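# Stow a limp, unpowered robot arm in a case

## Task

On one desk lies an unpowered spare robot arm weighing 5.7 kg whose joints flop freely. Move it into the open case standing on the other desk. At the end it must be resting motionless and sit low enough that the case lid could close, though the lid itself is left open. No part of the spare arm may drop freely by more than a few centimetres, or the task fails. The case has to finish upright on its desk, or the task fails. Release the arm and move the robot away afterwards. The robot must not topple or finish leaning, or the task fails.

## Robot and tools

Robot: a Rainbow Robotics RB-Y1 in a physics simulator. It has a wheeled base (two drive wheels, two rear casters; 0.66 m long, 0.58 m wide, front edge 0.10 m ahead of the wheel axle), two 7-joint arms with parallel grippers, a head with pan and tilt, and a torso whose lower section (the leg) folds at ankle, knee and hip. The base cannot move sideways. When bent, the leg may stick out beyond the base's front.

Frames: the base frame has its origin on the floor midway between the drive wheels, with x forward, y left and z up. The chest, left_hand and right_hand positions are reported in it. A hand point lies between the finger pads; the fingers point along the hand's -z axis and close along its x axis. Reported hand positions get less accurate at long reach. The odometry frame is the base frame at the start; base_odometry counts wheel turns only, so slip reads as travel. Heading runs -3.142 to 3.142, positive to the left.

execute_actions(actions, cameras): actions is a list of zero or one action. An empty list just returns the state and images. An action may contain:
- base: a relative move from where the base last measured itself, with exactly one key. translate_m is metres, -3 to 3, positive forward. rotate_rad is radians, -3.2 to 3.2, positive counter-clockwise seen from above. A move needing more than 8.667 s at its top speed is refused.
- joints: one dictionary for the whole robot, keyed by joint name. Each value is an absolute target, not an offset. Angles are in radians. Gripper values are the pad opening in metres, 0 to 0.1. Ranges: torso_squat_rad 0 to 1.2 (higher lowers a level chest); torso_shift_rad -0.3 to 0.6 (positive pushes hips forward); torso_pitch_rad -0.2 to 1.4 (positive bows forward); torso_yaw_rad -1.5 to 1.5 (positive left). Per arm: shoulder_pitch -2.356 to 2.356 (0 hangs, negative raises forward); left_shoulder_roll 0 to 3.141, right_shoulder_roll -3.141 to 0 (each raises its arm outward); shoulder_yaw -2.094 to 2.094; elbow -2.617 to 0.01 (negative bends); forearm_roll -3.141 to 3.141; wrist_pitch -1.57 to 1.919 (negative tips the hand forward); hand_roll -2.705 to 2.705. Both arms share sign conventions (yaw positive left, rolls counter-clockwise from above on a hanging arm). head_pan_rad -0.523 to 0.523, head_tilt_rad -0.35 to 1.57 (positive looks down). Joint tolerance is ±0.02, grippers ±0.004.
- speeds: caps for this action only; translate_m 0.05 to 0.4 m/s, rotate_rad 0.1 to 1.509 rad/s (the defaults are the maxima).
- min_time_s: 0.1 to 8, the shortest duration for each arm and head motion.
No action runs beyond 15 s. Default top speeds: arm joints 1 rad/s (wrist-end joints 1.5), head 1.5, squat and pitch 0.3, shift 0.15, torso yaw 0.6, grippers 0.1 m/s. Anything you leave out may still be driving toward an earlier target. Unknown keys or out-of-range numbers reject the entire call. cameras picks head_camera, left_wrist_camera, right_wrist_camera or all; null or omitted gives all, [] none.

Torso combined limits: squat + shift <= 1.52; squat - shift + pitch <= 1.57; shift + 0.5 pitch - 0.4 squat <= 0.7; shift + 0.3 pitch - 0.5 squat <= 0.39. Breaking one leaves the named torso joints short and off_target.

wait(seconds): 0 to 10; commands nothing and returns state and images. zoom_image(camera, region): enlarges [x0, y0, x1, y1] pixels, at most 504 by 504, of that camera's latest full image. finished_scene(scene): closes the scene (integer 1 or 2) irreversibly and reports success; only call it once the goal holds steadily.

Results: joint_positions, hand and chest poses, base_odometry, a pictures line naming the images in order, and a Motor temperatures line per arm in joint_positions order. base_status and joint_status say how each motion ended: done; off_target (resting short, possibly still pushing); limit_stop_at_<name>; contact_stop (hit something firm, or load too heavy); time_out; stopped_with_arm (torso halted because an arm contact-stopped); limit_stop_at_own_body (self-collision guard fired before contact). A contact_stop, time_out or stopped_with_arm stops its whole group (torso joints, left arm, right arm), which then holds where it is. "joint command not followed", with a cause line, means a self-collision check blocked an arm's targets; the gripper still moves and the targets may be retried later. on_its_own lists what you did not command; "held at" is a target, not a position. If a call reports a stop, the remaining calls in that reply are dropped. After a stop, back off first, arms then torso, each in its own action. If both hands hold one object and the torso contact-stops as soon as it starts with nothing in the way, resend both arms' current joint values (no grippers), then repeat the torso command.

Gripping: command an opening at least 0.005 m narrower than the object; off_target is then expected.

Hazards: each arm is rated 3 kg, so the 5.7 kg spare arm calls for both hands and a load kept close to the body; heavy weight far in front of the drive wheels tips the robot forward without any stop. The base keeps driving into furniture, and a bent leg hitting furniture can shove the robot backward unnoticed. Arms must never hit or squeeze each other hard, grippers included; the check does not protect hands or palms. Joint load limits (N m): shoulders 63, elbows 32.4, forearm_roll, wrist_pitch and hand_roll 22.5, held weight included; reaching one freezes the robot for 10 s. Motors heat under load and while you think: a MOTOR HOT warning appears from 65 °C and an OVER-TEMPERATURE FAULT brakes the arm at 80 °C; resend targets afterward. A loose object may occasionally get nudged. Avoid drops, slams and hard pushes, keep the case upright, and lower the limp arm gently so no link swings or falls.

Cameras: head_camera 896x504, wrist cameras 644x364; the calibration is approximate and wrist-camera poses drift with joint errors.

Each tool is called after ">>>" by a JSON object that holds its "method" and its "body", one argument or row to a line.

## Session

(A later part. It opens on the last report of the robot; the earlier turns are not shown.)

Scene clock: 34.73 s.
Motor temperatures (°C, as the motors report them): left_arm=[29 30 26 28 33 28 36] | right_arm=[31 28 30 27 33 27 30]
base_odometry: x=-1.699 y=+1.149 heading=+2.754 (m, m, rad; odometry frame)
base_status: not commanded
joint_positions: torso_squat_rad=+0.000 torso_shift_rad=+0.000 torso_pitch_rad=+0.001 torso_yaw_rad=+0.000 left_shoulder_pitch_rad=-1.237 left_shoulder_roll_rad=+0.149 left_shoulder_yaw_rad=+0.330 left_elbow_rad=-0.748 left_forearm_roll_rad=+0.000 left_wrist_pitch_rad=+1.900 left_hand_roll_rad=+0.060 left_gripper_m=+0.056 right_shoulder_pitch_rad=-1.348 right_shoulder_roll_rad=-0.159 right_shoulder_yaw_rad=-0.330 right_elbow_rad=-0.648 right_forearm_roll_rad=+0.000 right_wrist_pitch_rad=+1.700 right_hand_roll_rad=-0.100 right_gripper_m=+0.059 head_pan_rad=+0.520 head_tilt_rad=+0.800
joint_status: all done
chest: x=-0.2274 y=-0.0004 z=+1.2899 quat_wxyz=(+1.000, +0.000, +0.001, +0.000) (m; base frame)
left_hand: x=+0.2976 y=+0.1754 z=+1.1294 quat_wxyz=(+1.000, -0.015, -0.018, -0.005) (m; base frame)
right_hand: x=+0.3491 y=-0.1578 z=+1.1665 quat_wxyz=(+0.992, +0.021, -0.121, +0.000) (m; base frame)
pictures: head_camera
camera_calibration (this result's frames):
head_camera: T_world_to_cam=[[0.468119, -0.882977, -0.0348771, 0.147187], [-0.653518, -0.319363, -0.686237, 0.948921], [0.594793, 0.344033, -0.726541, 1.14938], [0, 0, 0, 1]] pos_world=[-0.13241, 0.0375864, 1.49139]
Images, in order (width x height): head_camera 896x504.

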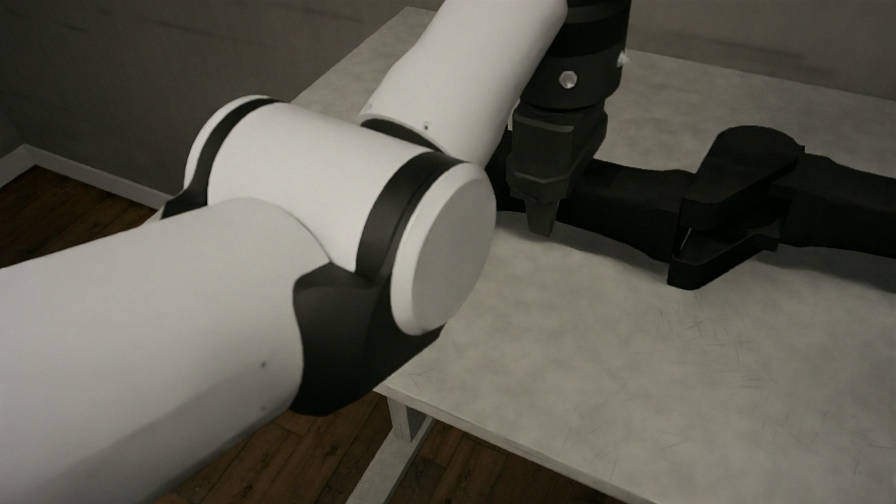

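>>> {"method": "execute_actions", "body": {
  "actions": [
    {"joints":{"torso_pitch_rad":-0.06}}
  ],
  "cameras": []
}}

>>> {"method": "execute_actions", "body": {
  "actions": [
    {"base":{"translate_m":-0.6},"speeds":{"translate_m":0.15},"joints":{"head_pan_rad":0,"head_tilt_rad":0.6}}
  ],
  "cameras": ["head_camera"]
}}

>>> {"method": "execute_actions", "body": {
  "actions": [
    {"base":{"rotate_rad":-3.06},"speeds":{"rotate_rad":0.5}}
  ],
  "cameras": ["head_camera"]
}}

>>> {"method": "execute_actions", "body": {
  "actions": [
    {"base":{"translate_m":1.8},"speeds":{"translate_m":0.3}}
  ],
  "cameras": ["head_camera"]
}}

Scene clock: 35.83 s.
Motor temperatures (°C, as the motors report them): left_arm=[29 30 26 28 33 28 36] | right_arm=[31 28 30 28 33 27 30]
base_odometry: x=-1.699 y=+1.149 heading=+2.754 (m, m, rad; odometry frame)
base_status: not commanded
joint_positions: torso_squat_rad=+0.000 torso_shift_rad=+0.000 torso_pitch_rad=-0.058 torso_yaw_rad=+0.000 left_shoulder_pitch_rad=-1.236 left_shoulder_roll_rad=+0.149 left_shoulder_yaw_rad=+0.330 left_elbow_rad=-0.748 left_forearm_roll_rad=+0.000 left_wrist_pitch_rad=+1.900 left_hand_roll_rad=+0.060 left_gripper_m=+0.056 right_shoulder_pitch_rad=-1.348 right_shoulder_roll_rad=-0.159 right_shoulder_yaw_rad=-0.330 right_elbow_rad=-0.648 right_forearm_roll_rad=+0.000 right_wrist_pitch_rad=+1.700 right_hand_roll_rad=-0.100 right_gripper_m=+0.059 head_pan_rad=+0.520 head_tilt_rad=+0.800
joint_status: all done
chest: x=-0.2458 y=-0.0004 z=+1.2894 quat_wxyz=(+1.000, +0.000, -0.029, +0.000) (m; base frame)
left_hand: x=+0.2877 y=+0.1753 z=+1.1600 quat_wxyz=(+0.999, -0.015, -0.048, -0.006) (m; base frame)
right_hand: x=+0.3370 y=-0.1578 z=+1.2005 quat_wxyz=(+0.988, +0.021, -0.151, +0.001) (m; base frame)
pictures: none
No camera images: the call's "cameras" was empty. Leave "cameras" out to get every camera's image.

Scene clock: 40.83 s.
Motor temperatures (°C, as the motors report them): left_arm=[30 30 26 29 33 28 36] | right_arm=[32 28 30 28 33 27 30]
base_odometry: x=-1.143 y=+0.922 heading=+2.755 (m, m, rad; odometry frame)
base_status: done
joint_positions: torso_squat_rad=+0.000 torso_shift_rad=+0.000 torso_pitch_rad=-0.058 torso_yaw_rad=+0.000 left_shoulder_pitch_rad=-1.236 left_shoulder_roll_rad=+0.149 left_shoulder_yaw_rad=+0.330 left_elbow_rad=-0.748 left_forearm_roll_rad=+0.000 left_wrist_pitch_rad=+1.900 left_hand_roll_rad=+0.060 left_gripper_m=+0.056 right_shoulder_pitch_rad=-1.348 right_shoulder_roll_rad=-0.159 right_shoulder_yaw_rad=-0.330 right_elbow_rad=-0.648 right_forearm_roll_rad=+0.000 right_wrist_pitch_rad=+1.700 right_hand_roll_rad=-0.100 right_gripper_m=+0.059 head_pan_rad=+0.000 head_tilt_rad=+0.600
joint_status: all done
chest: x=-0.2457 y=-0.0004 z=+1.2894 quat_wxyz=(+1.000, +0.000, -0.029, +0.000) (m; base frame)
left_hand: x=+0.2876 y=+0.1754 z=+1.1598 quat_wxyz=(+0.999, -0.015, -0.047, -0.006) (m; base frame)
right_hand: x=+0.3370 y=-0.1578 z=+1.2004 quat_wxyz=(+0.988, +0.021, -0.150, +0.001) (m; base frame)
pictures: head_camera
camera_calibration (this result's frames):
head_camera: T_world_to_cam=[[-0.0227172, -0.998878, -0.0415614, 0.0557425], [-0.52615, 0.0472945, -0.849075, 1.20236], [0.850088, 0.00257896, -0.526634, 0.929639], [0, 0, 0, 1]] pos_world=[-0.156384, -0.00358275, 1.51279]
Images, in order (width x height): head_camera 896x504.

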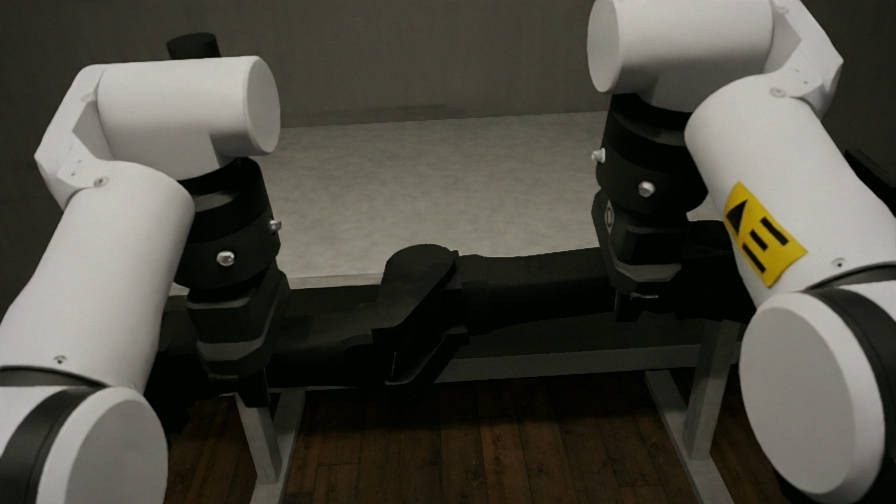

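Scene clock: 48.30 s.
Motor temperatures (°C, as the motors report them): left_arm=[30 30 26 29 33 28 36] | right_arm=[32 28 30 28 33 27 30]
base_odometry: x=-1.143 y=+0.922 heading=-0.305 (m, m, rad; odometry frame)
base_status: done
joint_positions: torso_squat_rad=+0.000 torso_shift_rad=+0.000 torso_pitch_rad=-0.058 torso_yaw_rad=+0.000 left_shoulder_pitch_rad=-1.236 left_shoulder_roll_rad=+0.149 left_shoulder_yaw_rad=+0.330 left_elbow_rad=-0.748 left_forearm_roll_rad=+0.000 left_wrist_pitch_rad=+1.900 left_hand_roll_rad=+0.060 left_gripper_m=+0.056 right_shoulder_pitch_rad=-1.348 right_shoulder_roll_rad=-0.159 right_shoulder_yaw_rad=-0.330 right_elbow_rad=-0.648 right_forearm_roll_rad=+0.000 right_wrist_pitch_rad=+1.700 right_hand_roll_rad=-0.100 right_gripper_m=+0.059 head_pan_rad=+0.000 head_tilt_rad=+0.600
joint_status: not commanded
chest: x=-0.2457 y=-0.0004 z=+1.2894 quat_wxyz=(+1.000, +0.000, -0.029, +0.000) (m; base frame)
left_hand: x=+0.2876 y=+0.1754 z=+1.1598 quat_wxyz=(+0.999, -0.015, -0.047, -0.006) (m; base frame)
right_hand: x=+0.3370 y=-0.1577 z=+1.2004 quat_wxyz=(+0.988, +0.021, -0.150, +0.001) (m; base frame)
pictures: head_camera
camera_calibration (this result's frames):
head_camera: T_world_to_cam=[[-0.0227205, -0.99888, -0.0415141, 0.0557036], [-0.526157, 0.047256, -0.849073, 1.20236], [0.850084, 0.00255154, -0.526641, 0.92964], [0, 0, 0, 1]] pos_world=[-0.156374, -0.00354969, 1.51279]
Images, in order (width x height): head_camera 896x504.

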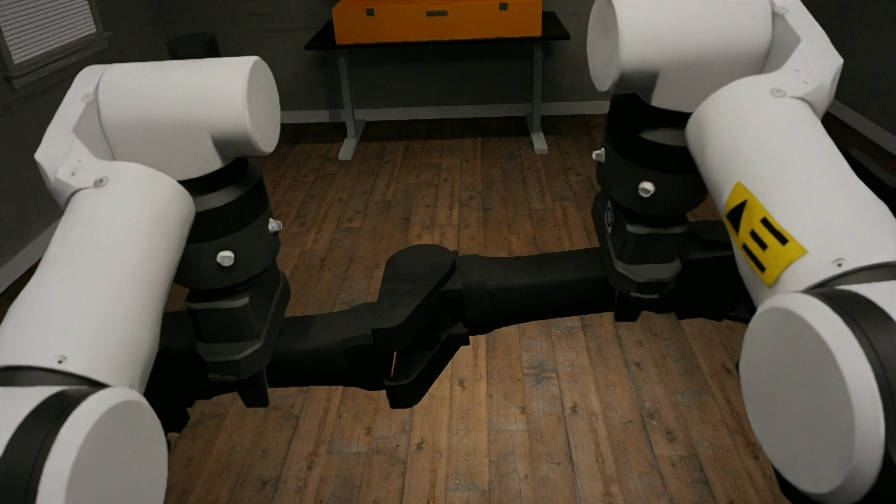

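Scene clock: 55.37 s.
Motor temperatures (°C, as the motors report them): left_arm=[31 30 26 30 33 28 36] | right_arm=[32 28 30 28 33 27 31]
base_odometry: x=+0.574 y=+0.381 heading=-0.305 (m, m, rad; odometry frame)
base_status: done
joint_positions: torso_squat_rad=+0.000 torso_shift_rad=+0.000 torso_pitch_rad=-0.058 torso_yaw_rad=+0.000 left_shoulder_pitch_rad=-1.236 left_shoulder_roll_rad=+0.149 left_shoulder_yaw_rad=+0.330 left_elbow_rad=-0.748 left_forearm_roll_rad=+0.000 left_wrist_pitch_rad=+1.900 left_hand_roll_rad=+0.060 left_gripper_m=+0.056 right_shoulder_pitch_rad=-1.348 right_shoulder_roll_rad=-0.159 right_shoulder_yaw_rad=-0.330 right_elbow_rad=-0.648 right_forearm_roll_rad=+0.000 right_wrist_pitch_rad=+1.700 right_hand_roll_rad=-0.100 right_gripper_m=+0.059 head_pan_rad=+0.000 head_tilt_rad=+0.600
joint_status: not commanded
chest: x=-0.2457 y=-0.0004 z=+1.2894 quat_wxyz=(+1.000, +0.000, -0.029, +0.000) (m; base frame)
left_hand: x=+0.2877 y=+0.1754 z=+1.1597 quat_wxyz=(+0.999, -0.015, -0.047, -0.006) (m; base frame)
right_hand: x=+0.3371 y=-0.1577 z=+1.2003 quat_wxyz=(+0.988, +0.021, -0.150, +0.001) (m; base frame)
pictures: head_camera
camera_calibration (this result's frames):
head_camera: T_world_to_cam=[[-0.0227207, -0.99888, -0.0415107, 0.0557012], [-0.526268, 0.0472528, -0.849005, 1.20229], [0.850015, 0.00255576, -0.526752, 0.929697], [0, 0, 0, 1]] pos_world=[-0.156263, -0.003549, 1.51278]
Images, in order (width x height): head_camera 896x504.

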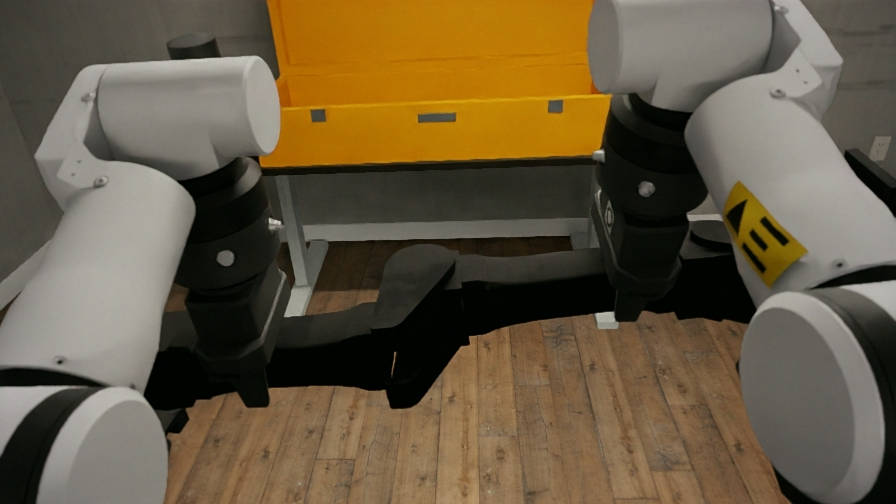

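>>> {"method": "execute_actions", "body": {
  "actions": [
    {"base":{"rotate_rad":-0.045},"joints":{"torso_pitch_rad":0,"head_tilt_rad":0.85}}
  ],
  "cameras": []
}}

>>> {"method": "execute_actions", "body": {
  "actions": [
    {"base":{"translate_m":1.57},"speeds":{"translate_m":0.3}}
  ],
  "cameras": ["head_camera"]
}}

Scene clock: 56.47 s.
Motor temperatures (°C, as the motors report them): left_arm=[31 30 26 30 33 28 36] | right_arm=[32 28 30 28 33 27 31]
base_odometry: x=+0.574 y=+0.381 heading=-0.349 (m, m, rad; odometry frame)
base_status: done
joint_positions: torso_squat_rad=+0.000 torso_shift_rad=+0.000 torso_pitch_rad=+0.002 torso_yaw_rad=+0.000 left_shoulder_pitch_rad=-1.236 left_shoulder_roll_rad=+0.149 left_shoulder_yaw_rad=+0.330 left_elbow_rad=-0.748 left_forearm_roll_rad=+0.000 left_wrist_pitch_rad=+1.900 left_hand_roll_rad=+0.060 left_gripper_m=+0.056 right_shoulder_pitch_rad=-1.348 right_shoulder_roll_rad=-0.159 right_shoulder_yaw_rad=-0.330 right_elbow_rad=-0.648 right_forearm_roll_rad=+0.000 right_wrist_pitch_rad=+1.700 right_hand_roll_rad=-0.100 right_gripper_m=+0.059 head_pan_rad=+0.000 head_tilt_rad=+0.850
joint_status: all done
chest: x=-0.2271 y=-0.0004 z=+1.2899 quat_wxyz=(+1.000, +0.000, +0.001, +0.000) (m; base frame)
left_hand: x=+0.2975 y=+0.1754 z=+1.1284 quat_wxyz=(+1.000, -0.015, -0.017, -0.005) (m; base frame)
right_hand: x=+0.3493 y=-0.1577 z=+1.1660 quat_wxyz=(+0.992, +0.021, -0.121, +0.000) (m; base frame)
pictures: none
No camera images: the call's "cameras" was empty. Leave "cameras" out to get every camera's image.

Scene clock: 62.73 s.
Motor temperatures (°C, as the motors report them): left_arm=[31 30 26 30 33 28 36] | right_arm=[33 28 30 28 33 27 31]
base_odometry: x=+2.049 y=-0.157 heading=-0.349 (m, m, rad; odometry frame)
base_status: done
joint_positions: torso_squat_rad=+0.000 torso_shift_rad=+0.000 torso_pitch_rad=+0.002 torso_yaw_rad=+0.000 left_shoulder_pitch_rad=-1.236 left_shoulder_roll_rad=+0.149 left_shoulder_yaw_rad=+0.330 left_elbow_rad=-0.748 left_forearm_roll_rad=+0.000 left_wrist_pitch_rad=+1.900 left_hand_roll_rad=+0.060 left_gripper_m=+0.056 right_shoulder_pitch_rad=-1.348 right_shoulder_roll_rad=-0.159 right_shoulder_yaw_rad=-0.330 right_elbow_rad=-0.648 right_forearm_roll_rad=+0.000 right_wrist_pitch_rad=+1.700 right_hand_roll_rad=-0.100 right_gripper_m=+0.059 head_pan_rad=+0.000 head_tilt_rad=+0.850
joint_status: not commanded
chest: x=-0.2271 y=-0.0004 z=+1.2899 quat_wxyz=(+1.000, +0.000, +0.001, +0.000) (m; base frame)
left_hand: x=+0.2976 y=+0.1754 z=+1.1284 quat_wxyz=(+1.000, -0.015, -0.017, -0.005) (m; base frame)
right_hand: x=+0.3493 y=-0.1577 z=+1.1660 quat_wxyz=(+0.992, +0.021, -0.121, +0.000) (m; base frame)
pictures: head_camera
camera_calibration (this result's frames):
head_camera: T_world_to_cam=[[-0.0340854, -0.998886, -0.0326341, 0.0408197], [-0.760177, 0.0471106, -0.648006, 0.870661], [0.648821, 0.00272017, -0.760936, 1.21117], [0, 0, 0, 1]] pos_world=[-0.122585, -0.00353772, 1.48715]
Images, in order (width x height): head_camera 896x504.

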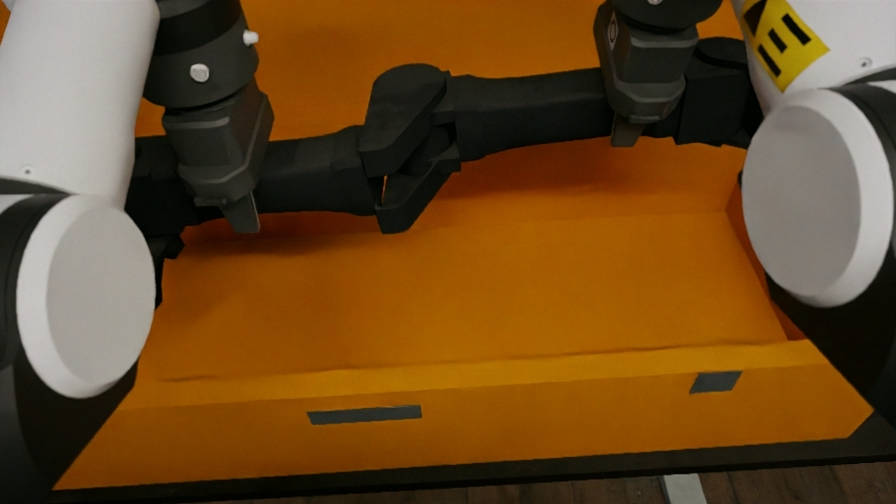

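>>> {"method": "execute_actions", "body": {
  "actions": [
    {"base":{"translate_m":0.11},"speeds":{"translate_m":0.1},"joints":{"head_pan_rad":0.4,"head_tilt_rad":1.0}}
  ],
  "cameras": []
}}

>>> {"method": "execute_actions", "body": {
  "actions": [
    {"joints":{"torso_pitch_rad":0.07,"torso_squat_rad":0.2}}
  ],
  "cameras": ["head_camera"]
}}

Scene clock: 64.50 s.
Motor temperatures (°C, as the motors report them): left_arm=[31 30 26 30 33 28 36] | right_arm=[33 28 30 29 33 27 31]
base_odometry: x=+2.152 y=-0.194 heading=-0.350 (m, m, rad; odometry frame)
base_status: done
joint_positions: torso_squat_rad=+0.000 torso_shift_rad=+0.000 torso_pitch_rad=+0.002 torso_yaw_rad=+0.000 left_shoulder_pitch_rad=-1.236 left_shoulder_roll_rad=+0.149 left_shoulder_yaw_rad=+0.330 left_elbow_rad=-0.748 left_forearm_roll_rad=+0.000 left_wrist_pitch_rad=+1.900 left_hand_roll_rad=+0.060 left_gripper_m=+0.056 right_shoulder_pitch_rad=-1.348 right_shoulder_roll_rad=-0.159 right_shoulder_yaw_rad=-0.330 right_elbow_rad=-0.648 right_forearm_roll_rad=+0.000 right_wrist_pitch_rad=+1.700 right_hand_roll_rad=-0.100 right_gripper_m=+0.059 head_pan_rad=+0.400 head_tilt_rad=+1.000
joint_status: all done
chest: x=-0.2271 y=-0.0004 z=+1.2899 quat_wxyz=(+1.000, +0.000, +0.001, +0.000) (m; base frame)
left_hand: x=+0.2976 y=+0.1754 z=+1.1284 quat_wxyz=(+1.000, -0.015, -0.017, -0.005) (m; base frame)
right_hand: x=+0.3493 y=-0.1577 z=+1.1660 quat_wxyz=(+0.992, +0.021, -0.121, +0.000) (m; base frame)
pictures: none
No camera images: the call's "cameras" was empty. Leave "cameras" out to get every camera's image.

Scene clock: 65.97 s.
Motor temperatures (°C, as the motors report them): left_arm=[31 30 26 30 33 28 36] | right_arm=[33 28 30 29 33 27 31]
base_odometry: x=+2.152 y=-0.194 heading=-0.350 (m, m, rad; odometry frame)
base_status: not commanded
joint_positions: torso_squat_rad=+0.200 torso_shift_rad=+0.000 torso_pitch_rad=+0.072 torso_yaw_rad=+0.000 left_shoulder_pitch_rad=-1.236 left_shoulder_roll_rad=+0.149 left_shoulder_yaw_rad=+0.330 left_elbow_rad=-0.748 left_forearm_roll_rad=+0.000 left_wrist_pitch_rad=+1.900 left_hand_roll_rad=+0.060 left_gripper_m=+0.056 right_shoulder_pitch_rad=-1.348 right_shoulder_roll_rad=-0.159 right_shoulder_yaw_rad=-0.330 right_elbow_rad=-0.648 right_forearm_roll_rad=+0.000 right_wrist_pitch_rad=+1.700 right_hand_roll_rad=-0.100 right_gripper_m=+0.059 head_pan_rad=+0.400 head_tilt_rad=+1.000
joint_status: all done
chest: x=-0.2055 y=-0.0004 z=+1.2752 quat_wxyz=(+0.999, +0.000, +0.036, +0.000) (m; base frame)
left_hand: x=+0.3066 y=+0.1754 z=+1.0775 quat_wxyz=(+1.000, -0.015, +0.018, -0.005) (m; base frame)
right_hand: x=+0.3608 y=-0.1577 z=+1.1113 quat_wxyz=(+0.996, +0.021, -0.086, +0.000) (m; base frame)
pictures: head_camera
camera_calibration (this result's frames):
head_camera: T_world_to_cam=[[0.35071, -0.935009, -0.0525495, 0.135953], [-0.834632, -0.286625, -0.470356, 0.61229], [0.424725, 0.208818, -0.880911, 1.31432], [0, 0, 0, 1]] pos_world=[-0.0948673, 0.0281611, 1.45294]
Images, in order (width x height): head_camera 896x504.

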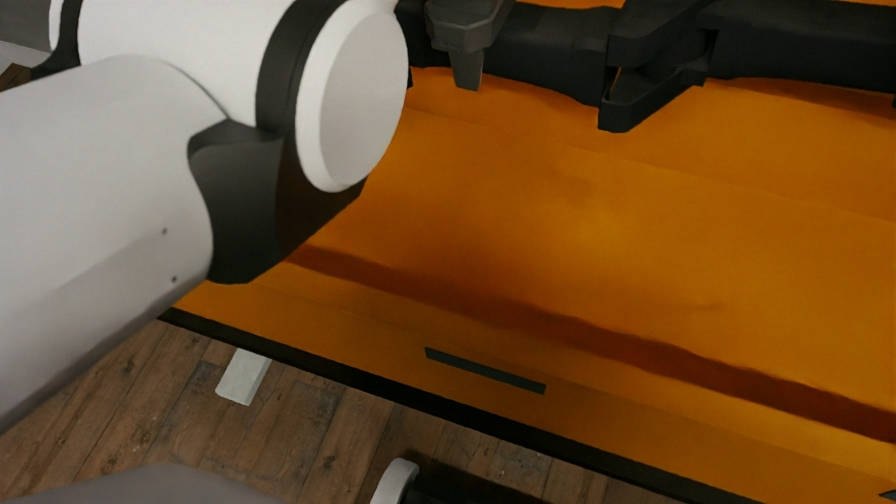

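>>> {"method": "execute_actions", "body": {
  "actions": [
    {"joints":{"torso_squat_rad":0.6,"head_pan_rad":0,"head_tilt_rad":0.7}}
  ],
  "cameras": ["head_camera"]
}}

>>> {"method": "execute_actions", "body": {
  "actions": [
    {"joints":{"torso_squat_rad":0.7,"head_pan_rad":-0.4}}
  ],
  "cameras": ["head_camera"]
}}

>>> {"method": "execute_actions", "body": {
  "actions": [
    {"joints":{"torso_squat_rad":0.78,"head_pan_rad":0.4}}
  ],
  "cameras": ["head_camera"]
}}

Scene clock: 68.20 s.
Motor temperatures (°C, as the motors report them): left_arm=[31 30 26 30 33 28 36] | right_arm=[33 28 30 29 33 27 31]
base_odometry: x=+2.152 y=-0.194 heading=-0.350 (m, m, rad; odometry frame)
base_status: not commanded
joint_positions: torso_squat_rad=+0.600 torso_shift_rad=+0.000 torso_pitch_rad=+0.072 torso_yaw_rad=+0.000 left_shoulder_pitch_rad=-1.236 left_shoulder_roll_rad=+0.149 left_shoulder_yaw_rad=+0.330 left_elbow_rad=-0.748 left_forearm_roll_rad=+0.000 left_wrist_pitch_rad=+1.900 left_hand_roll_rad=+0.060 left_gripper_m=+0.056 right_shoulder_pitch_rad=-1.348 right_shoulder_roll_rad=-0.159 right_shoulder_yaw_rad=-0.330 right_elbow_rad=-0.648 right_forearm_roll_rad=+0.000 right_wrist_pitch_rad=+1.700 right_hand_roll_rad=-0.100 right_gripper_m=+0.059 head_pan_rad=+0.000 head_tilt_rad=+0.700
joint_status: all done
chest: x=-0.2056 y=-0.0004 z=+1.1669 quat_wxyz=(+0.999, +0.000, +0.036, +0.000) (m; base frame)
left_hand: x=+0.3065 y=+0.1754 z=+0.9693 quat_wxyz=(+1.000, -0.015, +0.017, -0.005) (m; base frame)
right_hand: x=+0.3607 y=-0.1577 z=+1.0031 quat_wxyz=(+0.996, +0.021, -0.086, +0.000) (m; base frame)
pictures: head_camera
camera_calibration (this result's frames):
head_camera: T_world_to_cam=[[-0.0314832, -0.998882, -0.0352636, 0.0419943], [-0.705831, 0.0471991, -0.706806, 0.905956], [0.707681, 0.00263762, -0.706527, 1.02879], [0, 0, 0, 1]] pos_world=[-0.0872811, -0.0035265, 1.36868]
Images, in order (width x height): head_camera 896x504.

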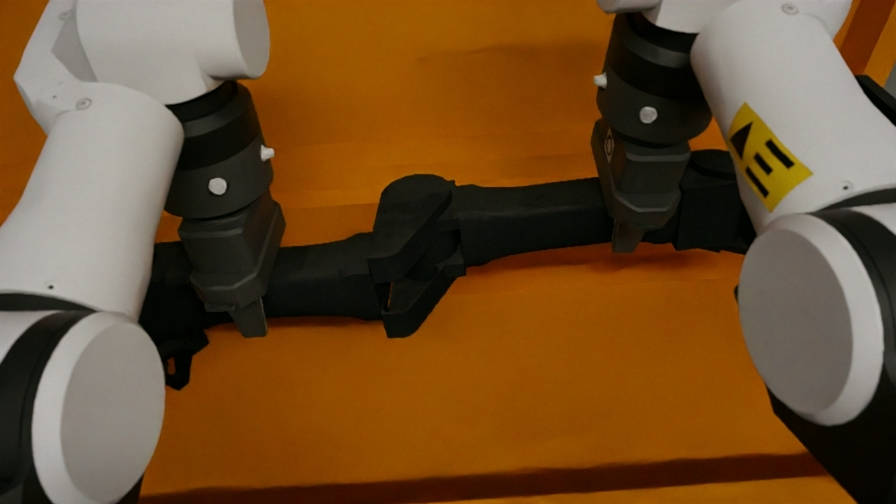

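Scene clock: 69.33 s.
Motor temperatures (°C, as the motors report them): left_arm=[31 30 26 30 33 28 36] | right_arm=[33 28 30 29 33 27 31]
base_odometry: x=+2.152 y=-0.194 heading=-0.350 (m, m, rad; odometry frame)
base_status: not commanded
joint_positions: torso_squat_rad=+0.700 torso_shift_rad=-0.001 torso_pitch_rad=+0.069 torso_yaw_rad=+0.000 left_shoulder_pitch_rad=-1.246 left_shoulder_roll_rad=+0.151 left_shoulder_yaw_rad=+0.329 left_elbow_rad=-0.753 left_forearm_roll_rad=+0.000 left_wrist_pitch_rad=+1.901 left_hand_roll_rad=+0.060 left_gripper_m=+0.056 right_shoulder_pitch_rad=-1.346 right_shoulder_roll_rad=-0.161 right_shoulder_yaw_rad=-0.330 right_elbow_rad=-0.648 right_forearm_roll_rad=+0.001 right_wrist_pitch_rad=+1.700 right_hand_roll_rad=-0.100 right_gripper_m=+0.056 head_pan_rad=-0.400 head_tilt_rad=+0.700
joint_status: all done
chest: x=-0.2072 y=-0.0011 z=+1.1245 quat_wxyz=(+0.999, +0.001, +0.034, +0.000) (m; base frame)
left_hand: x=+0.3088 y=+0.1739 z=+0.9350 quat_wxyz=(+1.000, -0.014, +0.009, -0.006) (m; base frame)
right_hand: x=+0.3594 y=-0.1597 z=+0.9614 quat_wxyz=(+0.996, +0.021, -0.087, -0.002) (m; base frame)
pictures: head_camera
camera_calibration (this result's frames):
head_camera: T_world_to_cam=[[-0.417384, -0.908675, -0.0100303, -0.0600324], [-0.63401, 0.299093, -0.713144, 0.895645], [0.651016, -0.291295, -0.700946, 0.982927], [0, 0, 0, 1]] pos_world=[-0.0971105, -0.036109, 1.3271]
Images, in order (width x height): head_camera 896x504.

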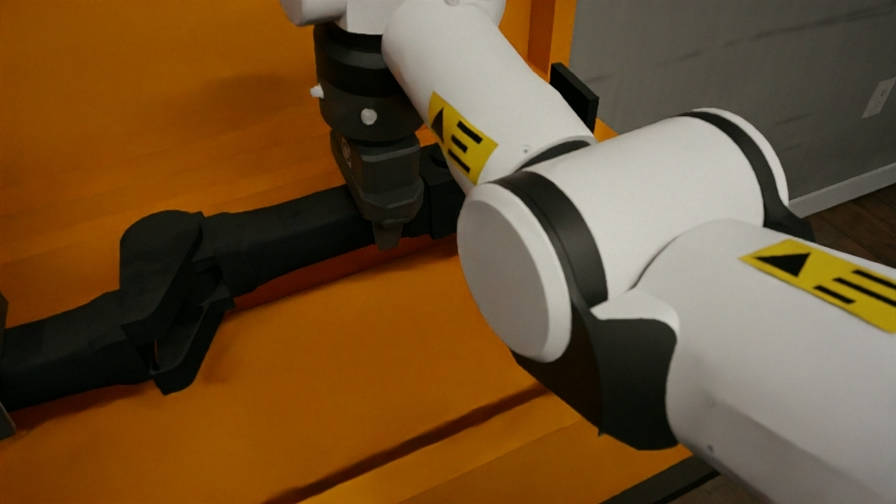

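Scene clock: 70.53 s.
Motor temperatures (°C, as the motors report them): left_arm=[31 30 26 30 33 28 36] | right_arm=[33 28 30 29 34 27 31]
base_odometry: x=+2.152 y=-0.194 heading=-0.350 (m, m, rad; odometry frame)
base_status: not commanded
joint_positions: torso_squat_rad=+0.711 torso_shift_rad=-0.003 torso_pitch_rad=+0.064 torso_yaw_rad=-0.001 left_shoulder_pitch_rad=-1.248 left_shoulder_roll_rad=+0.151 left_shoulder_yaw_rad=+0.329 left_elbow_rad=-0.754 left_forearm_roll_rad=+0.000 left_wrist_pitch_rad=+1.901 left_hand_roll_rad=+0.060 left_gripper_m=+0.055 right_shoulder_pitch_rad=-1.346 right_shoulder_roll_rad=-0.161 right_shoulder_yaw_rad=-0.330 right_elbow_rad=-0.648 right_forearm_roll_rad=+0.001 right_wrist_pitch_rad=+1.700 right_hand_roll_rad=-0.100 right_gripper_m=+0.056 head_pan_rad=+0.400 head_tilt_rad=+0.700
joint_status: torso_squat_rad contact_stop (moved +0.011 of +0.080); the others done
on_its_own: torso_squat_rad is held at +0.711, not at your +0.780, since a contact_stop
chest: x=-0.2095 y=-0.0012 z=+1.1195 quat_wxyz=(+0.999, +0.001, +0.032, +0.000) (m; base frame)
left_hand: x=+0.3082 y=+0.1731 z=+0.9336 quat_wxyz=(+1.000, -0.014, +0.005, -0.007) (m; base frame)
right_hand: x=+0.3576 y=-0.1600 z=+0.9586 quat_wxyz=(+0.996, +0.021, -0.089, -0.002) (m; base frame)
pictures: head_camera
camera_calibration (this result's frames):
head_camera: T_world_to_cam=[[0.358437, -0.931486, -0.0621067, 0.142556], [-0.667413, -0.209169, -0.714708, 0.885641], [0.65275, 0.297629, -0.69666, 0.977163], [0, 0, 0, 1]] pos_world=[-0.0978516, 0.0272053, 1.32258]
Images, in order (width x height): head_camera 896x504.

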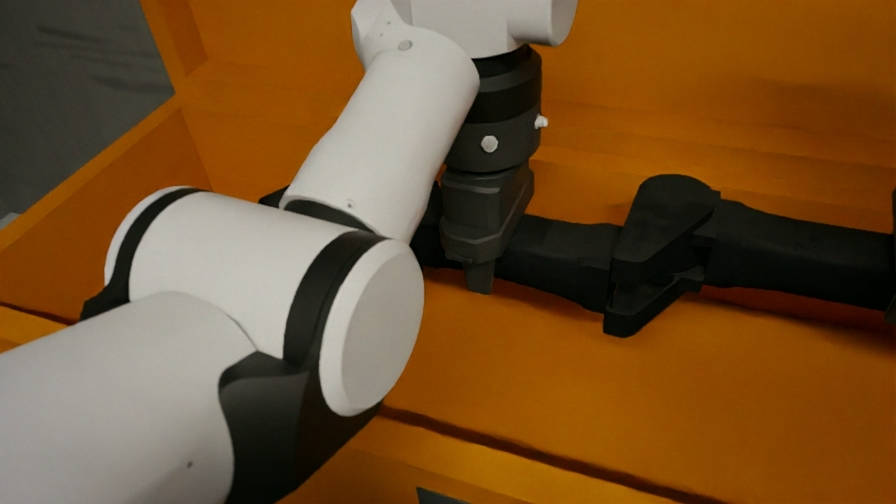

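>>> {"method": "execute_actions", "body": {
  "actions": [
    {"joints":{"torso_squat_rad":0.66,"torso_pitch_rad":0.03,"torso_shift_rad":0}}
  ],
  "cameras": []
}}

>>> {"method": "execute_actions", "body": {
  "actions": [
    {"joints":{"torso_yaw_rad":0.1,"head_pan_rad":0.1}}
  ],
  "cameras": ["head_camera"]
}}

>>> {"method": "execute_actions", "body": {
  "actions": [
    {"joints":{"torso_squat_rad":0.72}}
  ],
  "cameras": ["head_camera"]
}}

Scene clock: 71.63 s.
Motor temperatures (°C, as the motors report them): left_arm=[31 30 26 30 33 28 36] | right_arm=[33 28 30 29 34 27 31]
base_odometry: x=+2.152 y=-0.194 heading=-0.350 (m, m, rad; odometry frame)
base_status: not commanded
joint_positions: torso_squat_rad=+0.660 torso_shift_rad=+0.001 torso_pitch_rad=+0.032 torso_yaw_rad=-0.001 left_shoulder_pitch_rad=-1.237 left_shoulder_roll_rad=+0.149 left_shoulder_yaw_rad=+0.330 left_elbow_rad=-0.749 left_forearm_roll_rad=+0.000 left_wrist_pitch_rad=+1.900 left_hand_roll_rad=+0.060 left_gripper_m=+0.055 right_shoulder_pitch_rad=-1.347 right_shoulder_roll_rad=-0.159 right_shoulder_yaw_rad=-0.330 right_elbow_rad=-0.648 right_forearm_roll_rad=+0.000 right_wrist_pitch_rad=+1.701 right_hand_roll_rad=-0.099 right_gripper_m=+0.056 head_pan_rad=+0.400 head_tilt_rad=+0.700
joint_status: all done
chest: x=-0.2178 y=-0.0004 z=+1.1428 quat_wxyz=(+1.000, +0.000, +0.016, +0.000) (m; base frame)
left_hand: x=+0.3024 y=+0.1751 z=+0.9667 quat_wxyz=(+1.000, -0.015, -0.004, -0.006) (m; base frame)
right_hand: x=+0.3541 y=-0.1578 z=+1.0013 quat_wxyz=(+0.994, +0.021, -0.105, +0.000) (m; base frame)
pictures: none
No camera images: the call's "cameras" was empty. Leave "cameras" out to get every camera's image.

Scene clock: 72.60 s.
Motor temperatures (°C, as the motors report them): left_arm=[31 30 26 30 33 28 36] | right_arm=[33 28 30 29 34 27 31]
base_odometry: x=+2.152 y=-0.194 heading=-0.350 (m, m, rad; odometry frame)
base_status: not commanded
joint_positions: torso_squat_rad=+0.660 torso_shift_rad=+0.001 torso_pitch_rad=+0.032 torso_yaw_rad=+0.100 left_shoulder_pitch_rad=-1.237 left_shoulder_roll_rad=+0.149 left_shoulder_yaw_rad=+0.330 left_elbow_rad=-0.749 left_forearm_roll_rad=+0.000 left_wrist_pitch_rad=+1.900 left_hand_roll_rad=+0.060 left_gripper_m=+0.055 right_shoulder_pitch_rad=-1.347 right_shoulder_roll_rad=-0.158 right_shoulder_yaw_rad=-0.330 right_elbow_rad=-0.648 right_forearm_roll_rad=+0.000 right_wrist_pitch_rad=+1.701 right_hand_roll_rad=-0.099 right_gripper_m=+0.056 head_pan_rad=+0.100 head_tilt_rad=+0.700
joint_status: all done
chest: x=-0.2178 y=-0.0003 z=+1.1428 quat_wxyz=(+0.999, +0.001, +0.016, +0.050) (m; base frame)
left_hand: x=+0.2821 y=+0.2271 z=+0.9672 quat_wxyz=(+0.999, -0.013, -0.004, +0.045) (m; base frame)
right_hand: x=+0.3669 y=-0.0988 z=+1.0009 quat_wxyz=(+0.993, +0.028, -0.104, +0.050) (m; base frame)
pictures: head_camera
camera_calibration (this result's frames):
head_camera: T_world_to_cam=[[0.168937, -0.984705, -0.0426262, 0.0907345], [-0.673163, -0.0836827, -0.734744, 0.919333], [0.719939, 0.15282, -0.677003, 0.989466], [0, 0, 0, 1]] pos_world=[-0.108824, 0.0150688, 1.34921]
Images, in order (width x height): head_camera 896x504.

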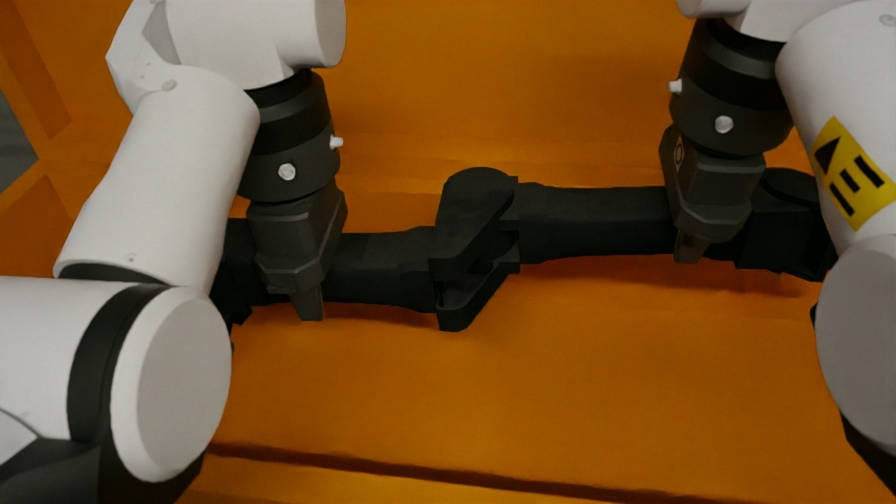

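Scene clock: 73.53 s.
Motor temperatures (°C, as the motors report them): left_arm=[31 30 26 30 33 28 36] | right_arm=[33 28 30 29 34 27 31]
base_odometry: x=+2.152 y=-0.194 heading=-0.350 (m, m, rad; odometry frame)
base_status: not commanded
joint_positions: torso_squat_rad=+0.720 torso_shift_rad=+0.001 torso_pitch_rad=+0.032 torso_yaw_rad=+0.100 left_shoulder_pitch_rad=-1.237 left_shoulder_roll_rad=+0.149 left_shoulder_yaw_rad=+0.330 left_elbow_rad=-0.748 left_forearm_roll_rad=+0.000 left_wrist_pitch_rad=+1.900 left_hand_roll_rad=+0.060 left_gripper_m=+0.055 right_shoulder_pitch_rad=-1.347 right_shoulder_roll_rad=-0.158 right_shoulder_yaw_rad=-0.330 right_elbow_rad=-0.648 right_forearm_roll_rad=+0.000 right_wrist_pitch_rad=+1.701 right_hand_roll_rad=-0.099 right_gripper_m=+0.056 head_pan_rad=+0.100 head_tilt_rad=+0.700
joint_status: all done
chest: x=-0.2179 y=-0.0003 z=+1.1161 quat_wxyz=(+0.999, +0.001, +0.016, +0.050) (m; base frame)
left_hand: x=+0.2820 y=+0.2271 z=+0.9404 quat_wxyz=(+0.999, -0.013, -0.004, +0.045) (m; base frame)
right_hand: x=+0.3669 y=-0.0988 z=+0.9741 quat_wxyz=(+0.993, +0.028, -0.104, +0.050) (m; base frame)
pictures: head_camera
camera_calibration (this result's frames):
head_camera: T_world_to_cam=[[0.168933, -0.984705, -0.0426236, 0.089599], [-0.673152, -0.0836795, -0.734755, 0.899689], [0.71995, 0.152817, -0.676993, 0.971381], [0, 0, 0, 1]] pos_world=[-0.108854, 0.0150712, 1.32249]
Images, in order (width x height): head_camera 896x504.

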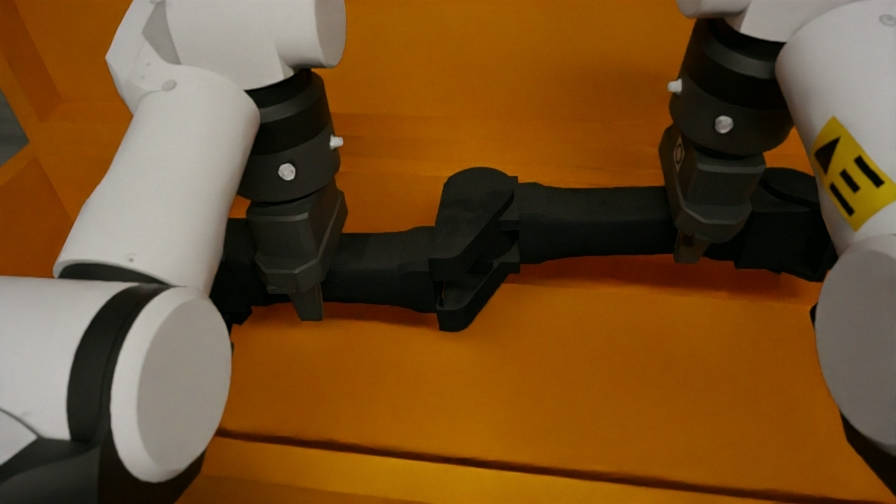

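>>> {"method": "execute_actions", "body": {
  "actions": [
    {"joints":{"torso_squat_rad":0.745}}
  ],
  "cameras": []
}}

>>> {"method": "execute_actions", "body": {
  "actions": [
    {"joints":{"torso_squat_rad":0.76,"torso_yaw_rad":0.03}}
  ],
  "cameras": []
}}

>>> {"method": "execute_actions", "body": {
  "actions": [
    {"joints":{"torso_squat_rad":0.79,"torso_yaw_rad":-0.05}}
  ],
  "cameras": ["head_camera"]
}}

Scene clock: 74.30 s.
Motor temperatures (°C, as the motors report them): left_arm=[31 30 26 30 33 28 36] | right_arm=[33 28 30 29 34 27 31]
base_odometry: x=+2.152 y=-0.194 heading=-0.350 (m, m, rad; odometry frame)
base_status: not commanded
joint_positions: torso_squat_rad=+0.745 torso_shift_rad=+0.000 torso_pitch_rad=+0.030 torso_yaw_rad=+0.100 left_shoulder_pitch_rad=-1.244 left_shoulder_roll_rad=+0.150 left_shoulder_yaw_rad=+0.330 left_elbow_rad=-0.752 left_forearm_roll_rad=+0.000 left_wrist_pitch_rad=+1.900 left_hand_roll_rad=+0.060 left_gripper_m=+0.055 right_shoulder_pitch_rad=-1.346 right_shoulder_roll_rad=-0.160 right_shoulder_yaw_rad=-0.330 right_elbow_rad=-0.647 right_forearm_roll_rad=+0.001 right_wrist_pitch_rad=+1.700 right_hand_roll_rad=-0.100 right_gripper_m=+0.056 head_pan_rad=+0.100 head_tilt_rad=+0.700
joint_status: all done
chest: x=-0.2189 y=-0.0009 z=+1.1043 quat_wxyz=(+0.999, +0.002, +0.015, +0.050) (m; base frame)
left_hand: x=+0.2836 y=+0.2258 z=+0.9344 quat_wxyz=(+0.999, -0.013, -0.010, +0.044) (m; base frame)
right_hand: x=+0.3663 y=-0.1006 z=+0.9629 quat_wxyz=(+0.993, +0.028, -0.105, +0.049) (m; base frame)
pictures: none
No camera images: the call's "cameras" was empty. Leave "cameras" out to get every camera's image.

Scene clock: 75.13 s.
Motor temperatures (°C, as the motors report them): left_arm=[31 30 26 30 33 28 36] | right_arm=[33 28 30 29 34 27 31]
base_odometry: x=+2.152 y=-0.194 heading=-0.350 (m, m, rad; odometry frame)
base_status: not commanded
joint_positions: torso_squat_rad=+0.760 torso_shift_rad=+0.000 torso_pitch_rad=+0.029 torso_yaw_rad=+0.030 left_shoulder_pitch_rad=-1.248 left_shoulder_roll_rad=+0.152 left_shoulder_yaw_rad=+0.329 left_elbow_rad=-0.754 left_forearm_roll_rad=+0.000 left_wrist_pitch_rad=+1.900 left_hand_roll_rad=+0.060 left_gripper_m=+0.055 right_shoulder_pitch_rad=-1.345 right_shoulder_roll_rad=-0.159 right_shoulder_yaw_rad=-0.330 right_elbow_rad=-0.647 right_forearm_roll_rad=+0.000 right_wrist_pitch_rad=+1.700 right_hand_roll_rad=-0.100 right_gripper_m=+0.056 head_pan_rad=+0.100 head_tilt_rad=+0.700
joint_status: all done
chest: x=-0.2192 y=-0.0012 z=+1.0972 quat_wxyz=(+1.000, +0.001, +0.014, +0.015) (m; base frame)
left_hand: x=+0.2995 y=+0.1899 z=+0.9301 quat_wxyz=(+1.000, -0.013, -0.013, +0.008) (m; base frame)
right_hand: x=+0.3573 y=-0.1416 z=+0.9555 quat_wxyz=(+0.994, +0.023, -0.105, +0.014) (m; base frame)
pictures: none
No camera images: the call's "cameras" was empty. Leave "cameras" out to get every camera's image.

Scene clock: 76.17 s.
Motor temperatures (°C, as the motors report them): left_arm=[31 30 26 30 33 28 36] | right_arm=[33 28 30 29 34 27 31]
base_odometry: x=+2.152 y=-0.194 heading=-0.350 (m, m, rad; odometry frame)
base_status: not commanded
joint_positions: torso_squat_rad=+0.790 torso_shift_rad=+0.001 torso_pitch_rad=+0.031 torso_yaw_rad=-0.050 left_shoulder_pitch_rad=-1.239 left_shoulder_roll_rad=+0.149 left_shoulder_yaw_rad=+0.330 left_elbow_rad=-0.749 left_forearm_roll_rad=+0.000 left_wrist_pitch_rad=+1.899 left_hand_roll_rad=+0.060 left_gripper_m=+0.056 right_shoulder_pitch_rad=-1.346 right_shoulder_roll_rad=-0.159 right_shoulder_yaw_rad=-0.330 right_elbow_rad=-0.647 right_forearm_roll_rad=+0.000 right_wrist_pitch_rad=+1.701 right_hand_roll_rad=-0.099 right_gripper_m=+0.056 head_pan_rad=+0.100 head_tilt_rad=+0.700
joint_status: all done
chest: x=-0.2180 y=-0.0005 z=+1.0825 quat_wxyz=(+1.000, +0.000, +0.016, -0.025) (m; base frame)
left_hand: x=+0.3108 y=+0.1486 z=+0.9073 quat_wxyz=(+0.999, -0.016, -0.005, -0.031) (m; base frame)
right_hand: x=+0.3452 y=-0.1863 z=+0.9408 quat_wxyz=(+0.994, +0.018, -0.105, -0.025) (m; base frame)
pictures: head_camera
camera_calibration (this result's frames):
head_camera: T_world_to_cam=[[0.0198215, -0.999069, -0.0383292, 0.0508248], [-0.678191, 0.0147329, -0.734738, 0.873813], [0.734618, 0.0405582, -0.677267, 0.952248], [0, 0, 0, 1]] pos_world=[-0.107934, -0.000717727, 1.2889]
Images, in order (width x height): head_camera 896x504.

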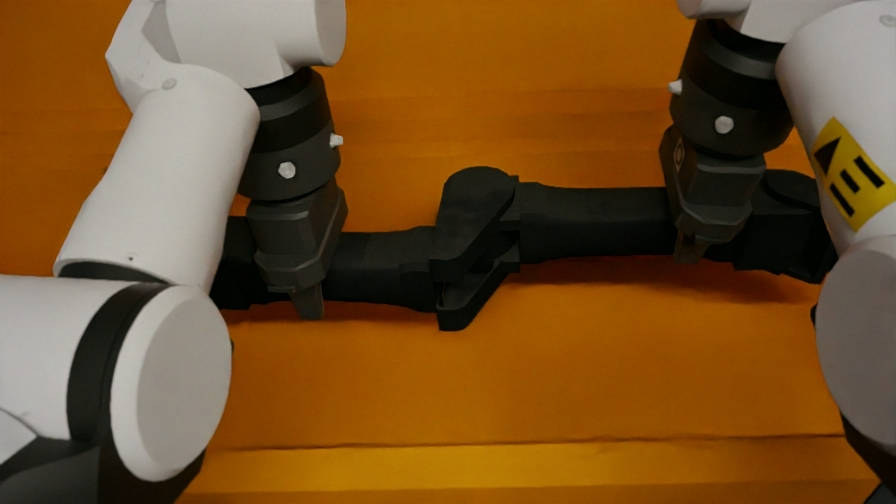

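Folding now.

>>> {"method": "execute_actions", "body": {
  "actions": [
    {"joints":{"torso_squat_rad":0.86,"head_pan_rad":0.45}}
  ],
  "cameras": ["head_camera"]
}}

>>> {"method": "execute_actions", "body": {
  "actions": [
    {"joints":{"torso_squat_rad":0.93,"head_pan_rad":-0.45}}
  ],
  "cameras": ["head_camera"]
}}

Scene clock: 77.20 s.
Motor temperatures (°C, as the motors report them): left_arm=[31 30 26 30 33 28 36] | right_arm=[33 28 30 29 34 27 31]
base_odometry: x=+2.152 y=-0.194 heading=-0.350 (m, m, rad; odometry frame)
base_status: not commanded
joint_positions: torso_squat_rad=+0.860 torso_shift_rad=+0.001 torso_pitch_rad=+0.031 torso_yaw_rad=-0.050 left_shoulder_pitch_rad=-1.238 left_shoulder_roll_rad=+0.149 left_shoulder_yaw_rad=+0.330 left_elbow_rad=-0.749 left_forearm_roll_rad=+0.000 left_wrist_pitch_rad=+1.899 left_hand_roll_rad=+0.060 left_gripper_m=+0.056 right_shoulder_pitch_rad=-1.347 right_shoulder_roll_rad=-0.159 right_shoulder_yaw_rad=-0.330 right_elbow_rad=-0.647 right_forearm_roll_rad=+0.000 right_wrist_pitch_rad=+1.701 right_hand_roll_rad=-0.099 right_gripper_m=+0.056 head_pan_rad=+0.450 head_tilt_rad=+0.700
joint_status: all done
chest: x=-0.2180 y=-0.0005 z=+1.0465 quat_wxyz=(+1.000, +0.000, +0.016, -0.025) (m; base frame)
left_hand: x=+0.3107 y=+0.1486 z=+0.8710 quat_wxyz=(+0.999, -0.016, -0.004, -0.031) (m; base frame)
right_hand: x=+0.3453 y=-0.1861 z=+0.9049 quat_wxyz=(+0.994, +0.018, -0.105, -0.024) (m; base frame)
pictures: head_camera
camera_calibration (this result's frames):
head_camera: T_world_to_cam=[[0.360914, -0.931311, -0.0489977, 0.127592], [-0.643374, -0.210606, -0.736013, 0.855199], [0.675137, 0.297161, -0.675192, 0.914424], [0, 0, 0, 1]] pos_world=[-0.113198, 0.0272066, 1.2531]
Images, in order (width x height): head_camera 896x504.

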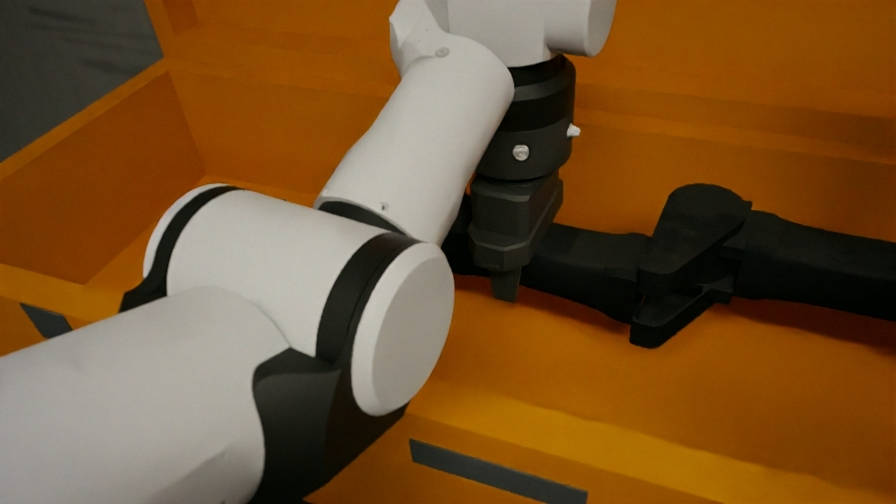

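Scene clock: 78.47 s.
Motor temperatures (°C, as the motors report them): left_arm=[31 30 26 30 33 28 36] | right_arm=[34 28 30 29 34 27 31]
base_odometry: x=+2.152 y=-0.194 heading=-0.350 (m, m, rad; odometry frame)
base_status: not commanded
joint_positions: torso_squat_rad=+0.930 torso_shift_rad=+0.000 torso_pitch_rad=+0.031 torso_yaw_rad=-0.050 left_shoulder_pitch_rad=-1.239 left_shoulder_roll_rad=+0.149 left_shoulder_yaw_rad=+0.330 left_elbow_rad=-0.750 left_forearm_roll_rad=+0.000 left_wrist_pitch_rad=+1.899 left_hand_roll_rad=+0.060 left_gripper_m=+0.056 right_shoulder_pitch_rad=-1.346 right_shoulder_roll_rad=-0.159 right_shoulder_yaw_rad=-0.330 right_elbow_rad=-0.647 right_forearm_roll_rad=+0.000 right_wrist_pitch_rad=+1.701 right_hand_roll_rad=-0.099 right_gripper_m=+0.056 head_pan_rad=-0.450 head_tilt_rad=+0.700
joint_status: all done
chest: x=-0.2181 y=-0.0005 z=+1.0083 quat_wxyz=(+1.000, +0.000, +0.016, -0.025) (m; base frame)
left_hand: x=+0.3109 y=+0.1485 z=+0.8334 quat_wxyz=(+0.999, -0.016, -0.005, -0.031) (m; base frame)
right_hand: x=+0.3451 y=-0.1862 z=+0.8666 quat_wxyz=(+0.994, +0.018, -0.105, -0.025) (m; base frame)
pictures: head_camera
camera_calibration (this result's frames):
head_camera: T_world_to_cam=[[-0.505234, -0.862706, -0.0218477, -0.0714423], [-0.574311, 0.35502, -0.73765, 0.843083], [0.644131, -0.360139, -0.674829, 0.881208], [0, 0, 0, 1]] pos_world=[-0.119517, -0.0435875, 1.21501]
Images, in order (width x height): head_camera 896x504.

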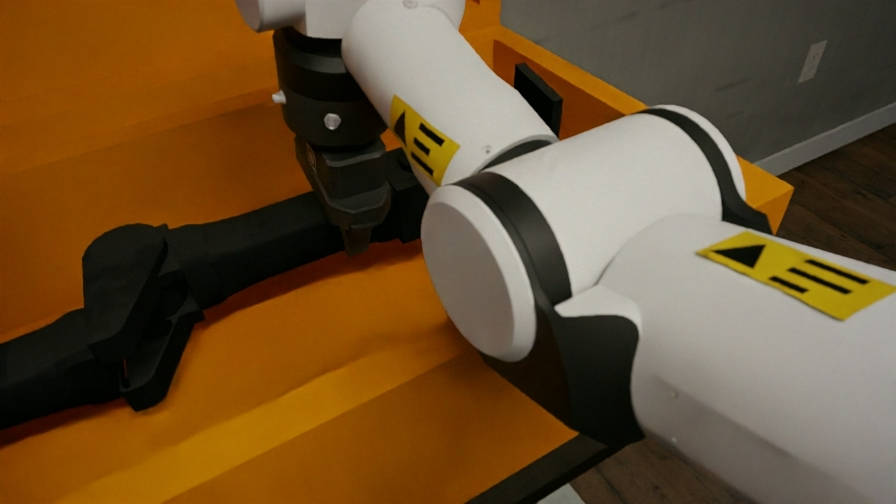

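>>> {"method": "execute_actions", "body": {
  "actions": [
    {"joints":{"torso_squat_rad":0.97,"head_pan_rad":0.3}}
  ],
  "cameras": []
}}

>>> {"method": "execute_actions", "body": {
  "actions": [
    {"joints":{"torso_pitch_rad":0.06}}
  ],
  "cameras": ["head_camera"]
}}

Scene clock: 79.70 s.
Motor temperatures (°C, as the motors report them): left_arm=[31 30 26 30 33 28 36] | right_arm=[33 28 30 29 34 27 31]
base_odometry: x=+2.152 y=-0.194 heading=-0.350 (m, m, rad; odometry frame)
base_status: not commanded
joint_positions: torso_squat_rad=+0.970 torso_shift_rad=+0.000 torso_pitch_rad=+0.030 torso_yaw_rad=-0.050 left_shoulder_pitch_rad=-1.237 left_shoulder_roll_rad=+0.149 left_shoulder_yaw_rad=+0.330 left_elbow_rad=-0.748 left_forearm_roll_rad=+0.000 left_wrist_pitch_rad=+1.900 left_hand_roll_rad=+0.060 left_gripper_m=+0.055 right_shoulder_pitch_rad=-1.353 right_shoulder_roll_rad=-0.159 right_shoulder_yaw_rad=-0.330 right_elbow_rad=-0.652 right_forearm_roll_rad=-0.001 right_wrist_pitch_rad=+1.700 right_hand_roll_rad=-0.099 right_gripper_m=+0.057 head_pan_rad=+0.300 head_tilt_rad=+0.700
joint_status: all done
chest: x=-0.2186 y=-0.0001 z=+0.9855 quat_wxyz=(+1.000, +0.000, +0.015, -0.025) (m; base frame)
left_hand: x=+0.3096 y=+0.1487 z=+0.8093 quat_wxyz=(+0.999, -0.016, -0.003, -0.031) (m; base frame)
right_hand: x=+0.3471 y=-0.1846 z=+0.8495 quat_wxyz=(+0.993, +0.018, -0.111, -0.023) (m; base frame)
pictures: none
No camera images: the call's "cameras" was empty. Leave "cameras" out to get every camera's image.

Scene clock: 80.43 s.
Motor temperatures (°C, as the motors report them): left_arm=[31 30 26 30 33 28 36] | right_arm=[33 28 30 29 34 27 31]
base_odometry: x=+2.152 y=-0.194 heading=-0.350 (m, m, rad; odometry frame)
base_status: not commanded
joint_positions: torso_squat_rad=+0.970 torso_shift_rad=-0.001 torso_pitch_rad=+0.056 torso_yaw_rad=-0.050 left_shoulder_pitch_rad=-1.245 left_shoulder_roll_rad=+0.151 left_shoulder_yaw_rad=+0.330 left_elbow_rad=-0.752 left_forearm_roll_rad=+0.000 left_wrist_pitch_rad=+1.901 left_hand_roll_rad=+0.060 left_gripper_m=+0.055 right_shoulder_pitch_rad=-1.359 right_shoulder_roll_rad=-0.161 right_shoulder_yaw_rad=-0.330 right_elbow_rad=-0.655 right_forearm_roll_rad=-0.001 right_wrist_pitch_rad=+1.700 right_hand_roll_rad=-0.100 right_gripper_m=+0.057 head_pan_rad=+0.300 head_tilt_rad=+0.700
joint_status: all done
chest: x=-0.2113 y=-0.0001 z=+0.9850 quat_wxyz=(+0.999, -0.001, +0.028, -0.025) (m; base frame)
left_hand: x=+0.3149 y=+0.1486 z=+0.8007 quat_wxyz=(+0.999, -0.017, +0.004, -0.031) (m; base frame)
right_hand: x=+0.3528 y=-0.1844 z=+0.8390 quat_wxyz=(+0.994, +0.017, -0.103, -0.023) (m; base frame)
pictures: head_camera
camera_calibration (this result's frames):
head_camera: T_world_to_cam=[[0.21691, -0.974956, -0.0491091, 0.0952789], [-0.68569, -0.116361, -0.718533, 0.788812], [0.694824, 0.189531, -0.693757, 0.889734], [0, 0, 0, 1]] pos_world=[-0.0979957, 0.0160472, 1.18873]
Images, in order (width x height): head_camera 896x504.

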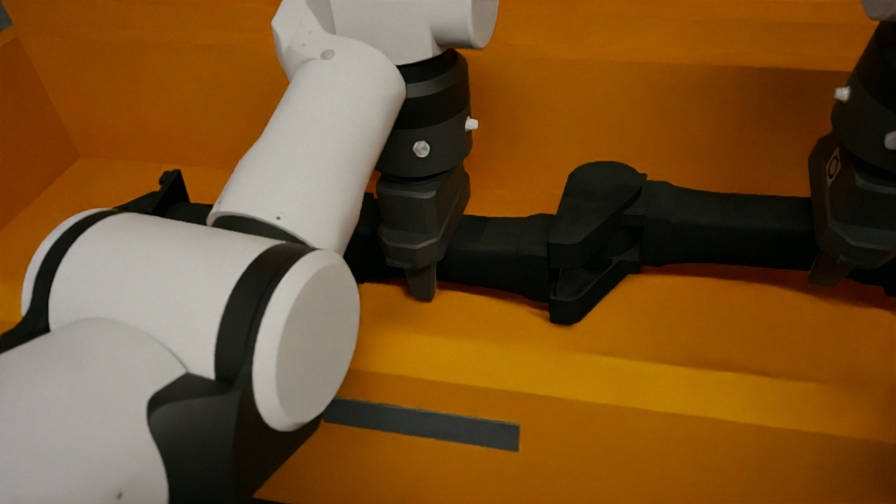

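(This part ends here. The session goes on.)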